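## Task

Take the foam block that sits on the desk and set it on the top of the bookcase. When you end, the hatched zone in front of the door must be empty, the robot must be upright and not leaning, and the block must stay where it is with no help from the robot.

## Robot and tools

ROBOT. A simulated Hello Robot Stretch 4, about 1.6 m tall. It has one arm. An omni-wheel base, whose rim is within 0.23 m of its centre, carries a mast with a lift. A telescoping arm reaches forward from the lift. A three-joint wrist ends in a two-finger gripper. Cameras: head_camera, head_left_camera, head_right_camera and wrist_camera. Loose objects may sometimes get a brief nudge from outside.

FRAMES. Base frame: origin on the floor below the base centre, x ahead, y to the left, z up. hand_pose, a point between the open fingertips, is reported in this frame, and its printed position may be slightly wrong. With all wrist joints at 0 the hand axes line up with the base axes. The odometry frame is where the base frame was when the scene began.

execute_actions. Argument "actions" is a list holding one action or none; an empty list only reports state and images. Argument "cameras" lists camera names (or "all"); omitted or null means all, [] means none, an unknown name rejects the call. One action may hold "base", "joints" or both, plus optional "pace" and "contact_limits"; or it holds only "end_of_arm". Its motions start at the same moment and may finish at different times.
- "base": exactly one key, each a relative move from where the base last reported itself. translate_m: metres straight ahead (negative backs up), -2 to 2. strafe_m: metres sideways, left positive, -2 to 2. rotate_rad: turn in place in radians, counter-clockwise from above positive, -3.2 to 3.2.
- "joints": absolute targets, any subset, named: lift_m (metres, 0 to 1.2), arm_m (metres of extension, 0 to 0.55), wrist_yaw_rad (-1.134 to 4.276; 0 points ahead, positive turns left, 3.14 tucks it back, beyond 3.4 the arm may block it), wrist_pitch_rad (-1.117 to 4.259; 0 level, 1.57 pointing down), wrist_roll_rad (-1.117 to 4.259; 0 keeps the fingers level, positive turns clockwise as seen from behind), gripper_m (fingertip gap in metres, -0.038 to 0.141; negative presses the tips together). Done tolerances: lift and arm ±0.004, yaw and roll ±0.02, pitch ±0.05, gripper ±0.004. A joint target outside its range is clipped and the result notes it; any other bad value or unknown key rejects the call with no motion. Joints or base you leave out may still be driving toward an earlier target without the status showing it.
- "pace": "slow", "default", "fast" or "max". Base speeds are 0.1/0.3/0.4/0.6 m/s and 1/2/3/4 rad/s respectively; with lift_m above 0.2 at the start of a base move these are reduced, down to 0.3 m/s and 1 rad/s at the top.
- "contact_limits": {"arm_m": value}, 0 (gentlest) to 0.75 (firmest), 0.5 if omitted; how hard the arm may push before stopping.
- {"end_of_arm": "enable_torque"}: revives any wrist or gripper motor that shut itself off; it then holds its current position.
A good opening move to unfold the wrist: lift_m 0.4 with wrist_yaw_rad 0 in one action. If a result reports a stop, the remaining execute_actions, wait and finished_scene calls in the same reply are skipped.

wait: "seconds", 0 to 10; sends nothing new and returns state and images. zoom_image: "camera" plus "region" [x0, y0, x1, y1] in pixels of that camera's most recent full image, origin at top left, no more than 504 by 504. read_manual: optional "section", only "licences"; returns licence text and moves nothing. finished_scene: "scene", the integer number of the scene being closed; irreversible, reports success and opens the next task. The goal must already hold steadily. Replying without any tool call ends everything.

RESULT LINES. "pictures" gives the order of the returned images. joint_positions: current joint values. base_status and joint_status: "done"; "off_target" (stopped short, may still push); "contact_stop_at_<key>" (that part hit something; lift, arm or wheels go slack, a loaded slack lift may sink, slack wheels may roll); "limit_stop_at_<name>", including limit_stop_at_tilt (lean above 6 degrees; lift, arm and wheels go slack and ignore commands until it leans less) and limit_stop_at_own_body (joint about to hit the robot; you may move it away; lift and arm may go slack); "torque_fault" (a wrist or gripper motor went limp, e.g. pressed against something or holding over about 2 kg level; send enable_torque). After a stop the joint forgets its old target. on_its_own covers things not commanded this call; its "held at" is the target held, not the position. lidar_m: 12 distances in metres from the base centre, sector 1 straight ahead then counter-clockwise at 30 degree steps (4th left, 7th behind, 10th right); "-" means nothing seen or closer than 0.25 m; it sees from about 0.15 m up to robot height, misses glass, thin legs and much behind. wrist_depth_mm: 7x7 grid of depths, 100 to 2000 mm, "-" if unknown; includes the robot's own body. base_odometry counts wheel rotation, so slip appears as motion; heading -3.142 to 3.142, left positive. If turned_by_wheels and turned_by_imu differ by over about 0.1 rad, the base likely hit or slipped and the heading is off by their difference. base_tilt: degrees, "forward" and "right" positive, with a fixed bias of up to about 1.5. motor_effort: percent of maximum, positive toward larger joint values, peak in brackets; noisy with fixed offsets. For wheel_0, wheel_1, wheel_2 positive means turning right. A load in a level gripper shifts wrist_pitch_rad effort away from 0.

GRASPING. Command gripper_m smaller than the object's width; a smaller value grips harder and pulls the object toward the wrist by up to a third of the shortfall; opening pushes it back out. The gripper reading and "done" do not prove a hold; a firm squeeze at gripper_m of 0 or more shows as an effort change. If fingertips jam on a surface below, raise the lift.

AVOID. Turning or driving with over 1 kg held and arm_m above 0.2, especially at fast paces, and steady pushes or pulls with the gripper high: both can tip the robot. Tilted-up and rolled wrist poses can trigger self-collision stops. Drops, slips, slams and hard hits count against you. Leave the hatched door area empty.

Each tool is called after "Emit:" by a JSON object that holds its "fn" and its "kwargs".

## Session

Emit:
{"fn": "execute_actions", "kwargs": {"actions": []}}

Scene clock: 0.00 s.
base_odometry: x=+0.000 y=+0.000 heading=+0.000 (m, m, rad; odometry frame)
turned_by_wheels: +0.000 (rad since the last result)
turned_by_imu: +0.000 (rad since the last result)
base_tilt: forward=-0.1 right=+0.1 (deg)
lidar_m: 1.05 0.93 0.94 2.24 2.27 2.22 2.14 1.95 1.98 1.81 1.66 1.71
base_status: not commanded
joint_positions: lift_m=+0.282 arm_m=-0.001 wrist_yaw_rad=+3.066 wrist_pitch_rad=-0.005 wrist_roll_rad=-0.018 gripper_m=+0.057
joint_status: not commanded
motor_effort: lift_m=+20 arm_m=+0 wrist_yaw_rad=+1 wrist_pitch_rad=-6 wrist_roll_rad=+0 gripper_m=-1 wheel_0=-1 wheel_1=+0 wheel_2=+0 (%)
hand_pose: x=-0.1109 y=+0.1090 z=+0.4620 quat_wxyz=(+0.038, +0.002, -0.009, +0.999) (m; base frame)
wrist_depth_mm: - 142 - - - - 1863 / - 134 - - - - 1921 / - 121 178 - - - 1863 / 110 139 227 - - - 1863 / 931 1808 - - - - 1863 / 1576 1756 211 1921 1537 - 1808 / 1118 1138 1098 157 1078 1255 1366
pictures: head_camera, head_left_camera, head_right_camera, wrist_camera
Images, in order (width x height): head_camera 420x560, head_left_camera 420x672, head_right_camera 420x672, wrist_camera 616x392.

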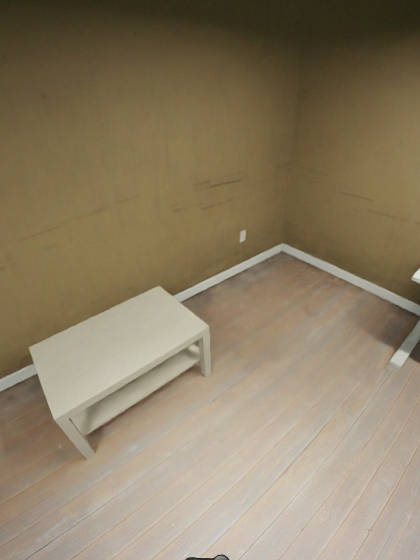

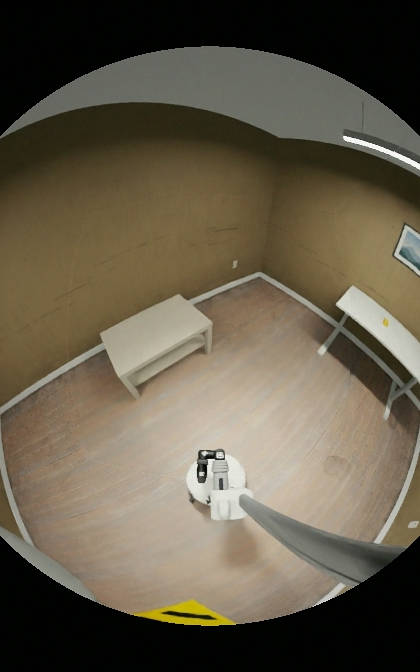

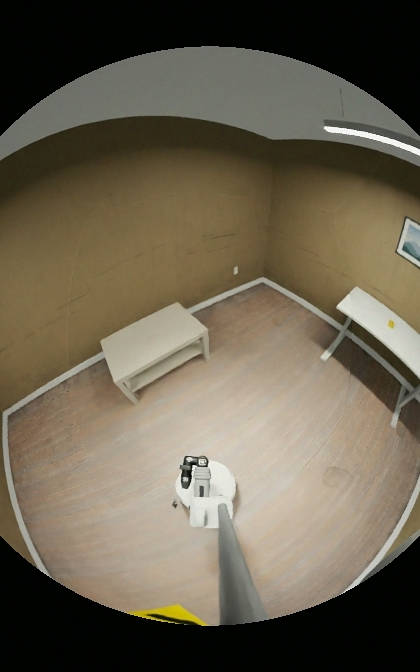

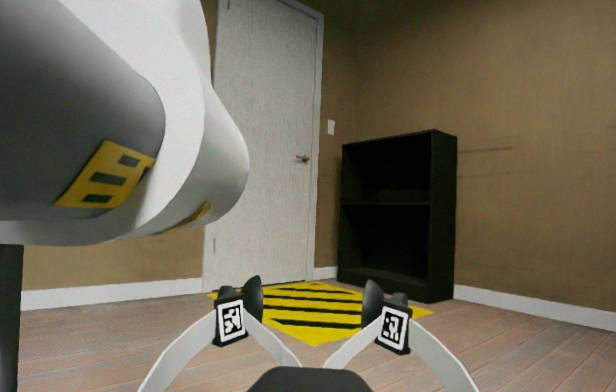

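Emit:
{"fn": "execute_actions", "kwargs": {"actions": [{"base":{"rotate_rad":-1.05},"joints":{"lift_m":0.72,"wrist_yaw_rad":0,"wrist_pitch_rad":0.3,"gripper_m":0.13},"pace":"fast"}], "cameras": ["head_camera","wrist_camera"]}}

Scene clock: 4.83 s.
base_odometry: x=+0.000 y=+0.000 heading=-1.049 (m, m, rad; odometry frame)
turned_by_wheels: -1.049 (rad since the last result)
turned_by_imu: -1.064 (rad since the last result)
base_tilt: forward=+0.0 right=+0.1 (deg)
lidar_m: 1.68 1.72 1.04 0.94 0.96 2.27 2.26 2.22 2.12 1.95 1.97 1.81
base_status: done
joint_positions: lift_m=+0.720 arm_m=-0.001 wrist_yaw_rad=+0.000 wrist_pitch_rad=+0.302 wrist_roll_rad=-0.018 gripper_m=+0.130
joint_status: all done
motor_effort: lift_m=+22(27) arm_m=+0(1) wrist_yaw_rad=+0(5) wrist_pitch_rad=-4(4) wrist_roll_rad=+0(0) gripper_m=+1(2) wheel_0=+2(8) wheel_1=+3(10) wheel_2=+2(10) (%)
hand_pose: x=+0.4456 y=-0.0873 z=+0.8122 quat_wxyz=(+0.989, -0.009, +0.150, +0.002) (m; base frame)
wrist_depth_mm: 1921 - - - - - - / - - - - - - - / - - - - - - - / - - - - - - - / - - - - - - - / 1537 1499 1499 1661 1618 1576 1661 / 1229 1229 1255 149 1255 1255 1366
pictures: head_camera, wrist_camera
Images, in order (width x height): head_camera 420x560, wrist_camera 616x392.

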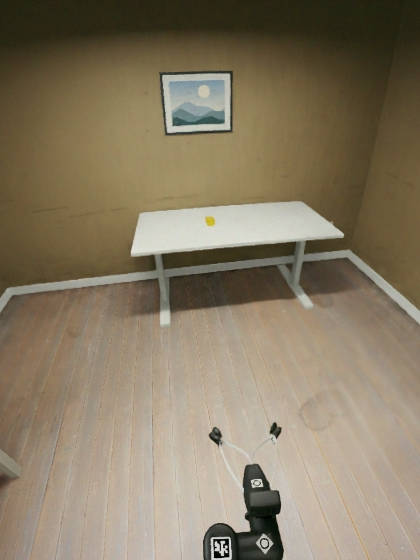

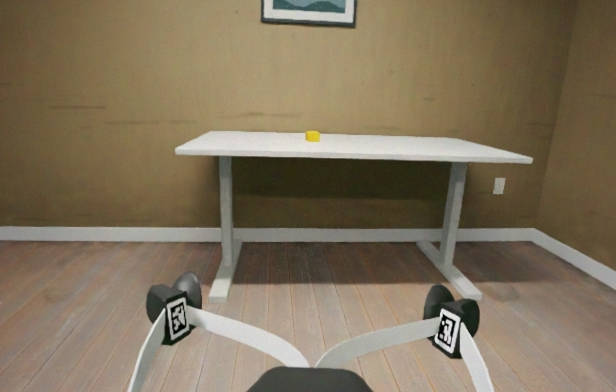

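Clear object at y≈-0.5 passes clear.

Emit:
{"fn": "execute_actions", "kwargs": {"actions": [{"base":{"translate_m":1.2},"joints":{"arm_m":0.15},"pace":"fast"}], "cameras": ["head_camera","wrist_camera"]}}

Scene clock: 11.30 s.
base_odometry: x=+0.598 y=-1.040 heading=-1.049 (m, m, rad; odometry frame)
turned_by_wheels: +0.000 (rad since the last result)
turned_by_imu: -0.005 (rad since the last result)
base_tilt: forward=-0.1 right=+0.1 (deg)
lidar_m: 0.51 0.51 0.67 1.91 1.22 1.42 3.45 2.95 1.96 1.80 0.82 0.54
base_status: done
joint_positions: lift_m=+0.720 arm_m=+0.149 wrist_yaw_rad=+0.000 wrist_pitch_rad=+0.302 wrist_roll_rad=-0.018 gripper_m=+0.130
joint_status: all done
motor_effort: lift_m=+22(22) arm_m=+6(7) wrist_yaw_rad=+1(1) wrist_pitch_rad=-5(5) wrist_roll_rad=+0(0) gripper_m=+2(0) wheel_0=+2(8) wheel_1=+4(11) wheel_2=+0(13) (%)
hand_pose: x=+0.5953 y=-0.0874 z=+0.8122 quat_wxyz=(+0.989, -0.009, +0.151, +0.001) (m; base frame)
wrist_depth_mm: 788 809 831 854 866 866 891 / 820 831 854 866 891 917 931 / 854 878 904 917 931 946 976 / 723 750 768 788 820 854 891 / 480 492 500 480 517 530 539 / 351 343 353 373 375 366 387 / 285 285 290 148 285 287 307
pictures: head_camera, wrist_camera
Images, in order (width x height): head_camera 420x560, wrist_camera 616x392.

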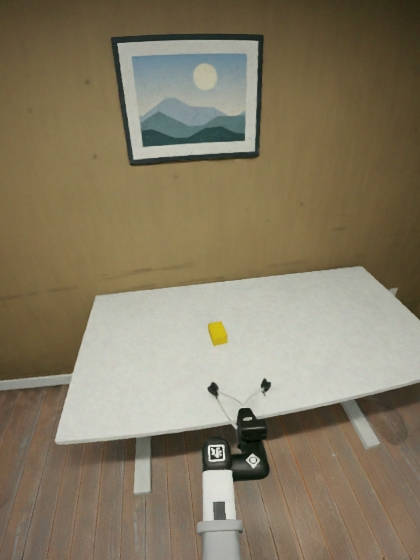

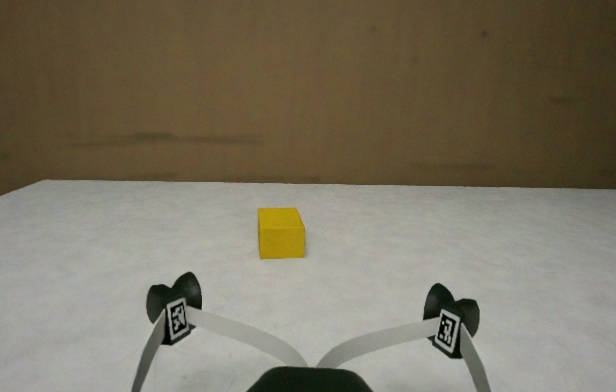

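Emit:
{"fn": "execute_actions", "kwargs": {"actions": [{"base":{"strafe_m":0.05},"joints":{"arm_m":0.25,"lift_m":0.655}}], "cameras": ["wrist_camera"]}}

Emit:
{"fn": "execute_actions", "kwargs": {"actions": [{"joints":{"arm_m":0.42}}], "cameras": ["wrist_camera"]}}

Emit:
{"fn": "execute_actions", "kwargs": {"actions": [{"joints":{"gripper_m":0.01}}], "cameras": []}}

Emit:
{"fn": "execute_actions", "kwargs": {"actions": [{"joints":{"lift_m":0.75}}], "cameras": ["wrist_camera"]}}

Scene clock: 16.23 s.
base_odometry: x=+0.641 y=-1.015 heading=-1.049 (m, m, rad; odometry frame)
turned_by_wheels: +0.000 (rad since the last result)
turned_by_imu: +0.001 (rad since the last result)
base_tilt: forward=+0.0 right=+0.1 (deg)
lidar_m: 0.49 0.50 1.64 1.88 1.17 1.38 3.45 3.03 2.04 1.83 0.80 0.55
base_status: done
joint_positions: lift_m=+0.655 arm_m=+0.249 wrist_yaw_rad=+0.000 wrist_pitch_rad=+0.302 wrist_roll_rad=-0.018 gripper_m=+0.130
joint_status: all done
motor_effort: lift_m=+17(18) arm_m=+6(8) wrist_yaw_rad=+0(2) wrist_pitch_rad=-4(3) wrist_roll_rad=+0(1) gripper_m=-1(1) wheel_0=-2(8) wheel_1=+2(11) wheel_2=+0(1) (%)
hand_pose: x=+0.6952 y=-0.0874 z=+0.7476 quat_wxyz=(+0.989, -0.009, +0.151, +0.001) (m; base frame)
wrist_depth_mm: 699 715 723 741 759 778 788 / 723 741 759 778 778 798 831 / 750 778 798 809 831 854 866 / 504 521 539 442 569 585 609 / 330 338 347 353 362 368 373 / 245 237 243 259 263 253 267 / 198 197 201 149 198 199 219
pictures: wrist_camera
Images, in order (width x height): wrist_camera 616x392.

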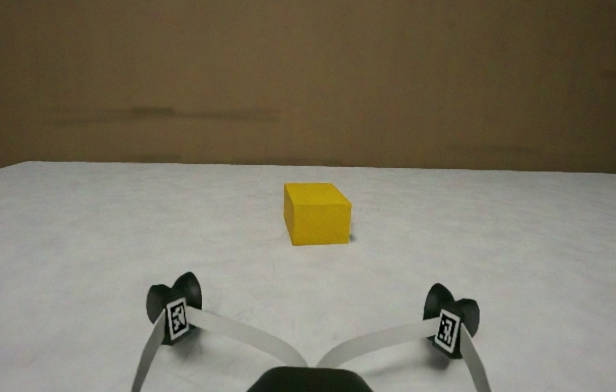

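Scene clock: 17.83 s.
base_odometry: x=+0.641 y=-1.015 heading=-1.049 (m, m, rad; odometry frame)
turned_by_wheels: +0.000 (rad since the last result)
turned_by_imu: +0.000 (rad since the last result)
base_tilt: forward=+0.0 right=+0.1 (deg)
lidar_m: 0.50 0.48 1.63 1.86 1.14 1.37 3.46 3.05 2.01 1.82 0.80 0.55
base_status: not commanded
joint_positions: lift_m=+0.655 arm_m=+0.419 wrist_yaw_rad=+0.000 wrist_pitch_rad=+0.302 wrist_roll_rad=-0.018 gripper_m=+0.130
joint_status: all done
motor_effort: lift_m=+17(17) arm_m=+7(9) wrist_yaw_rad=+1(1) wrist_pitch_rad=-5(3) wrist_roll_rad=+0(0) gripper_m=+0(0) wheel_0=-2(2) wheel_1=+2(2) wheel_2=-1(1) (%)
hand_pose: x=+0.8652 y=-0.0874 z=+0.7476 quat_wxyz=(+0.989, -0.009, +0.151, +0.001) (m; base frame)
wrist_depth_mm: 559 569 580 597 603 621 634 / 580 591 603 615 627 647 654 / 603 609 621 640 654 668 691 / 504 517 535 554 569 591 609 / 330 338 345 246 359 368 370 / 246 237 242 200 218 253 268 / 198 196 201 149 198 199 217
pictures: wrist_camera
Images, in order (width x height): wrist_camera 616x392.

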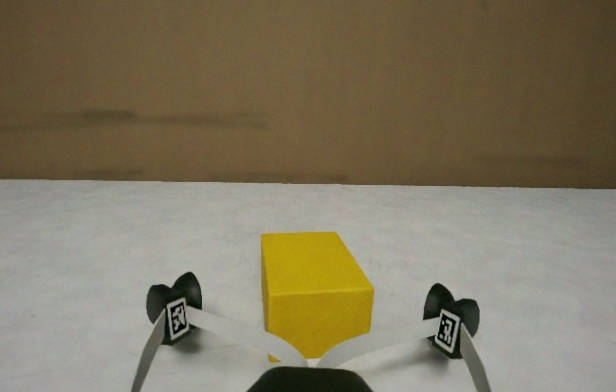

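Scene clock: 19.93 s.
base_odometry: x=+0.641 y=-1.015 heading=-1.049 (m, m, rad; odometry frame)
turned_by_wheels: +0.000 (rad since the last result)
turned_by_imu: +0.000 (rad since the last result)
base_tilt: forward=+0.0 right=+0.1 (deg)
lidar_m: 0.49 0.50 1.63 1.86 1.15 1.39 3.46 3.08 2.01 1.85 0.80 0.52
base_status: not commanded
joint_positions: lift_m=+0.655 arm_m=+0.419 wrist_yaw_rad=+0.000 wrist_pitch_rad=+0.302 wrist_roll_rad=-0.018 gripper_m=+0.010
joint_status: all done
motor_effort: lift_m=+17(17) arm_m=+6(7) wrist_yaw_rad=+1(1) wrist_pitch_rad=-5(5) wrist_roll_rad=-1(0) gripper_m=-20(18) wheel_0=-2(2) wheel_1=+2(2) wheel_2=+0(0) (%)
hand_pose: x=+0.8652 y=-0.0874 z=+0.7475 quat_wxyz=(+0.989, -0.009, +0.151, +0.001) (m; base frame)
wrist_depth_mm: 554 569 580 597 609 621 627 / 580 591 603 615 621 640 647 / 597 609 627 640 661 676 683 / 504 517 530 554 569 585 609 / 330 340 345 236 359 366 370 / 245 249 198 185 195 265 267 / 198 186 191 190 190 176 217
pictures: none
No camera images: the call's "cameras" was empty. Leave "cameras" out to get every camera's image.

Scene clock: 21.33 s.
base_odometry: x=+0.641 y=-1.015 heading=-1.049 (m, m, rad; odometry frame)
turned_by_wheels: +0.000 (rad since the last result)
turned_by_imu: +0.000 (rad since the last result)
base_tilt: forward=+0.0 right=+0.2 (deg)
lidar_m: 0.50 0.49 1.61 1.86 1.17 1.38 3.46 3.04 2.02 1.85 0.79 0.54
base_status: not commanded
joint_positions: lift_m=+0.750 arm_m=+0.419 wrist_yaw_rad=+0.000 wrist_pitch_rad=+0.303 wrist_roll_rad=-0.018 gripper_m=+0.010
joint_status: all done
motor_effort: lift_m=+23(24) arm_m=+7(7) wrist_yaw_rad=+1(1) wrist_pitch_rad=-5(4) wrist_roll_rad=+0(0) gripper_m=-20(20) wheel_0=-2(2) wheel_1=+2(2) wheel_2=+0(0) (%)
hand_pose: x=+0.8652 y=-0.0874 z=+0.8420 quat_wxyz=(+0.989, -0.009, +0.151, +0.001) (m; base frame)
wrist_depth_mm: 559 569 580 591 603 609 634 / 574 591 603 615 627 640 654 / 603 615 627 640 654 668 683 / 621 647 654 676 683 699 715 / 539 554 564 235 591 603 609 / 402 410 198 185 195 433 436 / 325 304 315 190 252 236 355
pictures: wrist_camera
Images, in order (width x height): wrist_camera 616x392.

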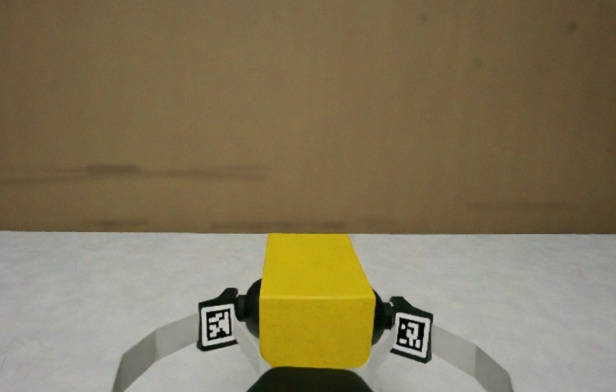

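Emit:
{"fn": "execute_actions", "kwargs": {"actions": [{"base":{"rotate_rad":-2.85},"joints":{"arm_m":0}}], "cameras": ["head_camera"]}}

Emit:
{"fn": "execute_actions", "kwargs": {"actions": [{"base":{"translate_m":2.0},"pace":"fast"}], "cameras": []}}

Emit:
{"fn": "execute_actions", "kwargs": {"actions": [{"base":{"rotate_rad":0.45},"joints":{"lift_m":1.1}}], "cameras": ["head_camera","wrist_camera"]}}

Scene clock: 27.37 s.
base_odometry: x=+0.641 y=-1.015 heading=+2.385 (m, m, rad; odometry frame)
turned_by_wheels: -2.849 (rad since the last result)
turned_by_imu: -2.892 (rad since the last result)
base_tilt: forward=-0.1 right=+0.1 (deg)
lidar_m: 3.29 2.30 1.88 1.23 0.63 0.47 0.49 0.56 1.87 1.15 1.19 3.25
base_status: done
joint_positions: lift_m=+0.750 arm_m=+0.001 wrist_yaw_rad=+0.000 wrist_pitch_rad=+0.303 wrist_roll_rad=-0.018 gripper_m=+0.010
joint_status: all done
motor_effort: lift_m=+22(23) arm_m=-6(8) wrist_yaw_rad=+1(1) wrist_pitch_rad=-6(6) wrist_roll_rad=+0(0) gripper_m=-21(20) wheel_0=+1(7) wheel_1=+4(10) wheel_2=+2(10) (%)
hand_pose: x=+0.4474 y=-0.0875 z=+0.8420 quat_wxyz=(+0.989, -0.009, +0.151, +0.001) (m; base frame)
wrist_depth_mm: - - - - - - - / - - - - - - - / - - - - - - - / - - - - - - - / - - - 235 - - - / 1576 1618 198 185 195 1708 1708 / 1281 1205 1255 189 715 699 1366
pictures: head_camera
Images, in order (width x height): head_camera 420x560.

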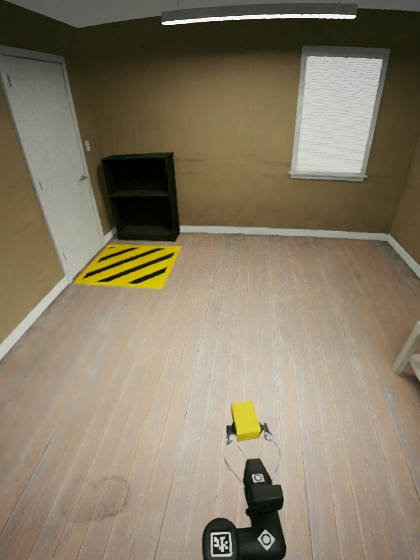

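Scene clock: 33.77 s.
base_odometry: x=-0.813 y=+0.357 heading=+2.385 (m, m, rad; odometry frame)
turned_by_wheels: +0.001 (rad since the last result)
turned_by_imu: -0.010 (rad since the last result)
base_tilt: forward=-0.1 right=+0.1 (deg)
lidar_m: 1.47 1.32 1.51 1.53 1.69 2.49 3.27 1.72 1.51 2.17 1.81 1.47
base_status: done
joint_positions: lift_m=+0.750 arm_m=+0.001 wrist_yaw_rad=+0.000 wrist_pitch_rad=+0.303 wrist_roll_rad=-0.018 gripper_m=+0.010
joint_status: not commanded
motor_effort: lift_m=+22(22) arm_m=-6(6) wrist_yaw_rad=+1(1) wrist_pitch_rad=-6(6) wrist_roll_rad=+0(0) gripper_m=-20(20) wheel_0=+1(8) wheel_1=+4(10) wheel_2=+1(13) (%)
hand_pose: x=+0.4474 y=-0.0874 z=+0.8420 quat_wxyz=(+0.989, -0.009, +0.151, +0.001) (m; base frame)
wrist_depth_mm: 1308 1255 1182 1160 1078 1042 1008 / 1336 1098 1255 1182 1138 1078 1042 / 1366 1308 1281 1229 1182 1138 1098 / 1366 1229 1336 1308 1229 1160 1138 / 1499 1430 1397 235 1255 1205 1182 / 1397 1366 198 185 195 1281 1229 / 1255 1205 1255 189 715 699 1229
pictures: none
No camera images: the call's "cameras" was empty. Leave "cameras" out to get every camera's image.

Scene clock: 36.23 s.
base_odometry: x=-0.813 y=+0.357 heading=+2.835 (m, m, rad; odometry frame)
turned_by_wheels: +0.449 (rad since the last result)
turned_by_imu: +0.457 (rad since the last result)
base_tilt: forward=+0.0 right=+0.1 (deg)
lidar_m: 1.31 1.56 1.52 1.64 2.40 2.48 1.86 1.51 2.18 1.92 1.50 1.47
base_status: done
joint_positions: lift_m=+1.100 arm_m=+0.001 wrist_yaw_rad=+0.000 wrist_pitch_rad=+0.303 wrist_roll_rad=-0.018 gripper_m=+0.010
joint_status: all done
motor_effort: lift_m=+23(25) arm_m=-6(6) wrist_yaw_rad=+1(1) wrist_pitch_rad=-7(6) wrist_roll_rad=+0(0) gripper_m=-21(21) wheel_0=-3(9) wheel_1=-3(8) wheel_2=-2(9) (%)
hand_pose: x=+0.4474 y=-0.0874 z=+1.1919 quat_wxyz=(+0.989, -0.009, +0.151, +0.001) (m; base frame)
wrist_depth_mm: 1160 1366 1618 1430 1205 1060 946 / 1205 1366 1708 1430 1255 1098 960 / 1229 1430 1708 1499 1308 1098 991 / 1255 1499 1708 1499 1255 1138 1008 / 1281 1537 1708 236 1336 1182 1025 / 1336 1576 198 185 195 1205 1042 / 1336 1499 1618 189 788 654 1098
pictures: head_camera, wrist_camera
Images, in order (width x height): head_camera 420x560, wrist_camera 616x392.

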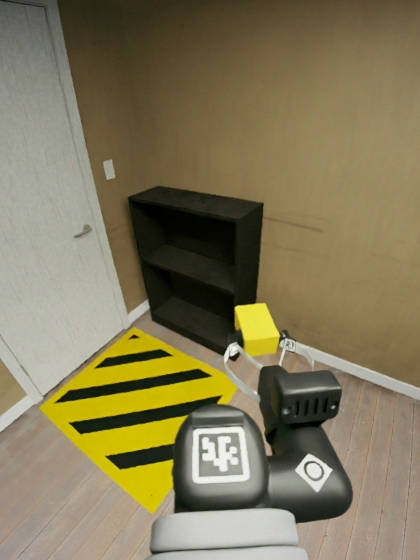

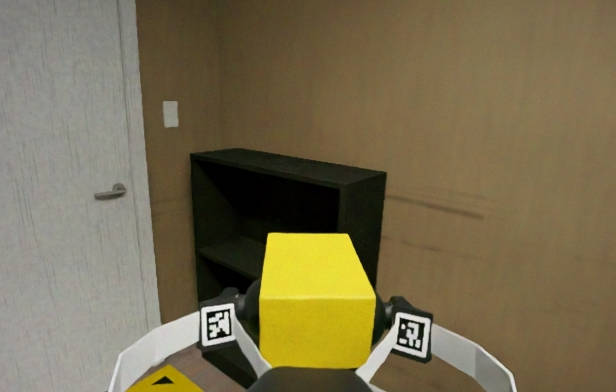

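A bit near the end; turn slightly left.

Emit:
{"fn": "execute_actions", "kwargs": {"actions": [{"base":{"rotate_rad":0.07}}], "cameras": []}}

Emit:
{"fn": "execute_actions", "kwargs": {"actions": [{"base":{"translate_m":0.65},"joints":{"arm_m":0.45},"pace":"fast"}], "cameras": ["head_camera","wrist_camera"]}}

Scene clock: 39.47 s.
base_odometry: x=-0.813 y=+0.357 heading=+2.904 (m, m, rad; odometry frame)
turned_by_wheels: +0.069 (rad since the last result)
turned_by_imu: +0.071 (rad since the last result)
base_tilt: forward=-0.1 right=+0.1 (deg)
lidar_m: 1.31 1.52 1.52 1.69 2.51 2.48 1.75 1.50 2.17 1.81 1.49 1.46
base_status: done
joint_positions: lift_m=+1.100 arm_m=+0.001 wrist_yaw_rad=+0.000 wrist_pitch_rad=+0.303 wrist_roll_rad=-0.018 gripper_m=+0.010
joint_status: not commanded
motor_effort: lift_m=+23(23) arm_m=-6(6) wrist_yaw_rad=+1(1) wrist_pitch_rad=-6(6) wrist_roll_rad=+0(1) gripper_m=-21(21) wheel_0=-4(8) wheel_1=-3(9) wheel_2=-3(6) (%)
hand_pose: x=+0.4473 y=-0.0874 z=+1.1919 quat_wxyz=(+0.989, -0.009, +0.151, +0.001) (m; base frame)
wrist_depth_mm: 1160 1336 1618 1499 1255 1078 946 / 1138 1366 1661 1537 1281 1098 991 / 1182 1397 1661 1576 1366 1138 991 / 1229 1464 1708 1618 1255 1160 1025 / 1281 1464 1756 235 1281 1205 1042 / 1281 1537 197 185 194 1229 1060 / 1308 1464 1661 189 741 668 1078
pictures: none
No camera images: the call's "cameras" was empty. Leave "cameras" out to get every camera's image.

Scene clock: 42.93 s.
base_odometry: x=-1.445 y=+0.510 heading=+2.904 (m, m, rad; odometry frame)
turned_by_wheels: +0.000 (rad since the last result)
turned_by_imu: -0.003 (rad since the last result)
base_tilt: forward=+0.0 right=+0.1 (deg)
lidar_m: 0.72 1.13 1.10 1.25 1.95 2.98 2.24 2.12 2.47 1.21 0.96 0.68
base_status: done
joint_positions: lift_m=+1.100 arm_m=+0.449 wrist_yaw_rad=+0.000 wrist_pitch_rad=+0.303 wrist_roll_rad=-0.018 gripper_m=+0.010
joint_status: all done
motor_effort: lift_m=+22(23) arm_m=+6(8) wrist_yaw_rad=+0(2) wrist_pitch_rad=-6(6) wrist_roll_rad=+0(0) gripper_m=-21(20) wheel_0=+2(8) wheel_1=+5(10) wheel_2=-2(12) (%)
hand_pose: x=+0.8952 y=-0.0874 z=+1.1920 quat_wxyz=(+0.989, -0.009, +0.151, +0.001) (m; base frame)
wrist_depth_mm: 621 699 580 473 394 338 303 / 627 732 609 488 404 347 307 / 647 759 640 504 421 355 317 / 668 778 668 521 430 364 324 / 654 574 591 236 439 373 332 / 466 427 197 185 195 382 340 / 580 315 327 190 258 243 345
pictures: head_camera, wrist_camera
Images, in order (width x height): head_camera 420x560, wrist_camera 616x392.

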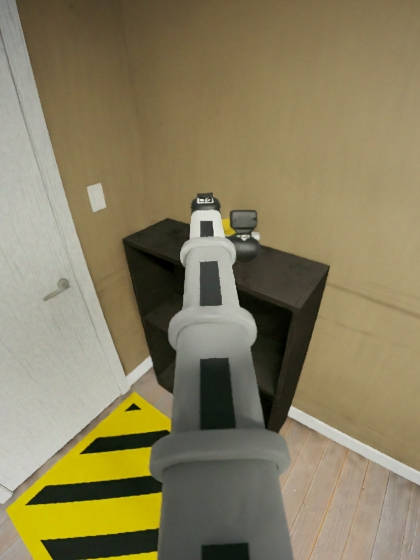

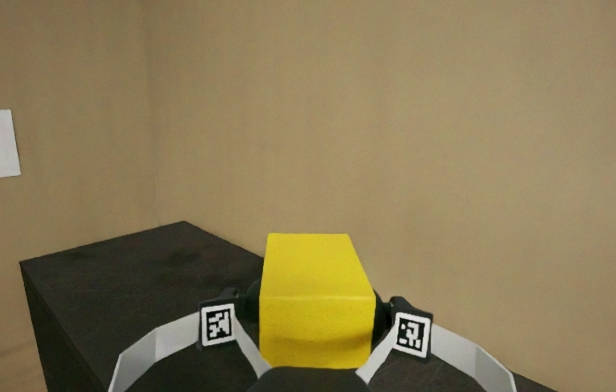

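Emit:
{"fn": "execute_actions", "kwargs": {"actions": [{"joints":{"lift_m":1.0,"arm_m":0.5}}], "cameras": ["wrist_camera"]}}

Emit:
{"fn": "execute_actions", "kwargs": {"actions": [{"joints":{"gripper_m":0.11}}], "cameras": []}}

Emit:
{"fn": "execute_actions", "kwargs": {"actions": [{"base":{"translate_m":-0.8},"joints":{"arm_m":0},"pace":"fast"}], "cameras": ["head_left_camera","wrist_camera"]}}

Scene clock: 47.33 s.
base_odometry: x=-1.445 y=+0.510 heading=+2.904 (m, m, rad; odometry frame)
turned_by_wheels: +0.000 (rad since the last result)
turned_by_imu: +0.001 (rad since the last result)
base_tilt: forward=-0.1 right=+0.1 (deg)
lidar_m: 0.71 1.13 1.12 1.27 1.94 2.97 2.24 2.10 2.50 1.20 0.96 0.68
base_status: not commanded
joint_positions: lift_m=+1.000 arm_m=+0.499 wrist_yaw_rad=+0.000 wrist_pitch_rad=+0.303 wrist_roll_rad=-0.018 gripper_m=+0.010
joint_status: all done
motor_effort: lift_m=+17(18) arm_m=+7(7) wrist_yaw_rad=+1(1) wrist_pitch_rad=-5(7) wrist_roll_rad=+0(0) gripper_m=-20(21) wheel_0=+2(2) wheel_1=+5(5) wheel_2=-1(2) (%)
hand_pose: x=+0.9451 y=-0.0874 z=+1.0924 quat_wxyz=(+0.989, -0.009, +0.151, +0.001) (m; base frame)
wrist_depth_mm: 591 654 525 418 351 304 272 / 609 683 544 439 366 312 277 / 627 699 574 452 375 319 286 / 564 535 544 459 387 329 291 / 340 349 355 236 370 334 300 / 266 258 198 185 195 274 285 / 370 191 198 190 195 179 224
pictures: wrist_camera
Images, in order (width x height): wrist_camera 616x392.

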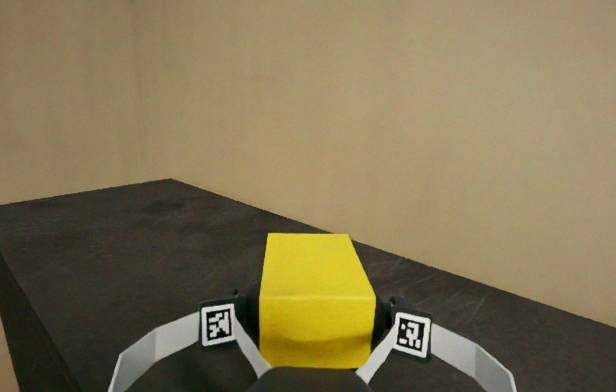

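Scene clock: 49.17 s.
base_odometry: x=-1.445 y=+0.510 heading=+2.904 (m, m, rad; odometry frame)
turned_by_wheels: +0.000 (rad since the last result)
turned_by_imu: +0.000 (rad since the last result)
base_tilt: forward=-0.1 right=+0.1 (deg)
lidar_m: 0.72 1.12 1.11 1.25 1.96 2.98 2.25 2.11 2.50 1.19 0.96 0.69
base_status: not commanded
joint_positions: lift_m=+1.000 arm_m=+0.499 wrist_yaw_rad=+0.000 wrist_pitch_rad=+0.303 wrist_roll_rad=-0.018 gripper_m=+0.110
joint_status: all done
motor_effort: lift_m=+17(17) arm_m=+7(7) wrist_yaw_rad=+1(1) wrist_pitch_rad=-6(5) wrist_roll_rad=+0(0) gripper_m=-2(17) wheel_0=+2(2) wheel_1=+5(5) wheel_2=-1(2) (%)
hand_pose: x=+0.9451 y=-0.0874 z=+1.0924 quat_wxyz=(+0.989, -0.009, +0.151, +0.001) (m; base frame)
wrist_depth_mm: 597 661 521 421 353 304 271 / 609 683 544 439 364 310 278 / 627 707 574 452 375 319 285 / 597 530 544 466 389 327 291 / 340 347 357 257 370 334 300 / 266 256 212 200 220 274 285 / 370 200 206 150 204 206 224
pictures: none
No camera images: the call's "cameras" was empty. Leave "cameras" out to get every camera's image.

Scene clock: 52.87 s.
base_odometry: x=-0.668 y=+0.322 heading=+2.904 (m, m, rad; odometry frame)
turned_by_wheels: +0.000 (rad since the last result)
turned_by_imu: +0.005 (rad since the last result)
base_tilt: forward=+0.0 right=+0.0 (deg)
lidar_m: 1.45 1.63 1.61 1.80 2.35 2.37 1.63 1.38 2.08 1.96 1.58 1.57
base_status: done
joint_positions: lift_m=+1.000 arm_m=+0.001 wrist_yaw_rad=+0.000 wrist_pitch_rad=+0.303 wrist_roll_rad=-0.018 gripper_m=+0.110
joint_status: all done
motor_effort: lift_m=+17(17) arm_m=-6(6) wrist_yaw_rad=+1(0) wrist_pitch_rad=-5(5) wrist_roll_rad=+1(0) gripper_m=-1(2) wheel_0=-3(8) wheel_1=-4(11) wheel_2=+1(12) (%)
hand_pose: x=+0.4474 y=-0.0875 z=+1.0925 quat_wxyz=(+0.989, -0.009, +0.151, +0.001) (m; base frame)
wrist_depth_mm: 1182 1397 1708 1661 1366 1182 1060 / 1205 1430 1756 1708 1430 1205 1060 / 1255 1464 1756 1661 1397 1255 1078 / 1308 1537 1808 1756 1430 1255 1098 / 1336 1576 1921 1661 1430 1308 1118 / 1366 1618 213 1808 1366 1308 1182 / 1366 1537 1618 150 1537 1308 1205
pictures: head_left_camera, wrist_camera
Images, in order (width x height): head_left_camera 420x672, wrist_camera 616x392.

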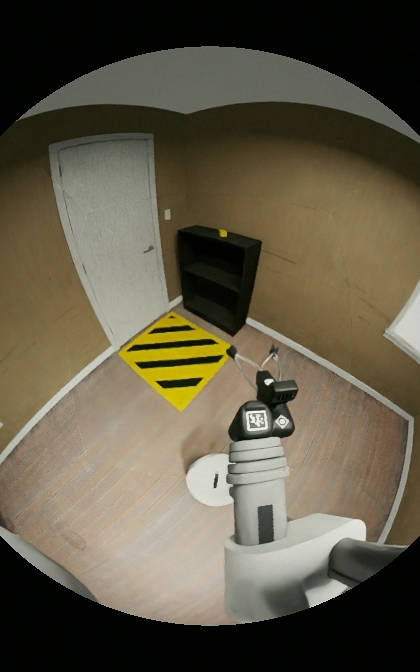

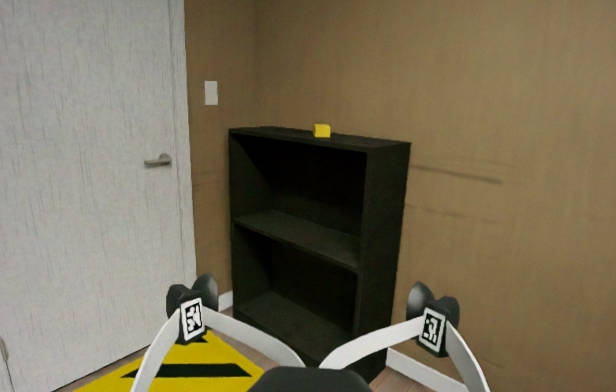

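Emit:
{"fn": "finished_scene", "kwargs": {"scene": 2}}

The scene is finished: the task was done.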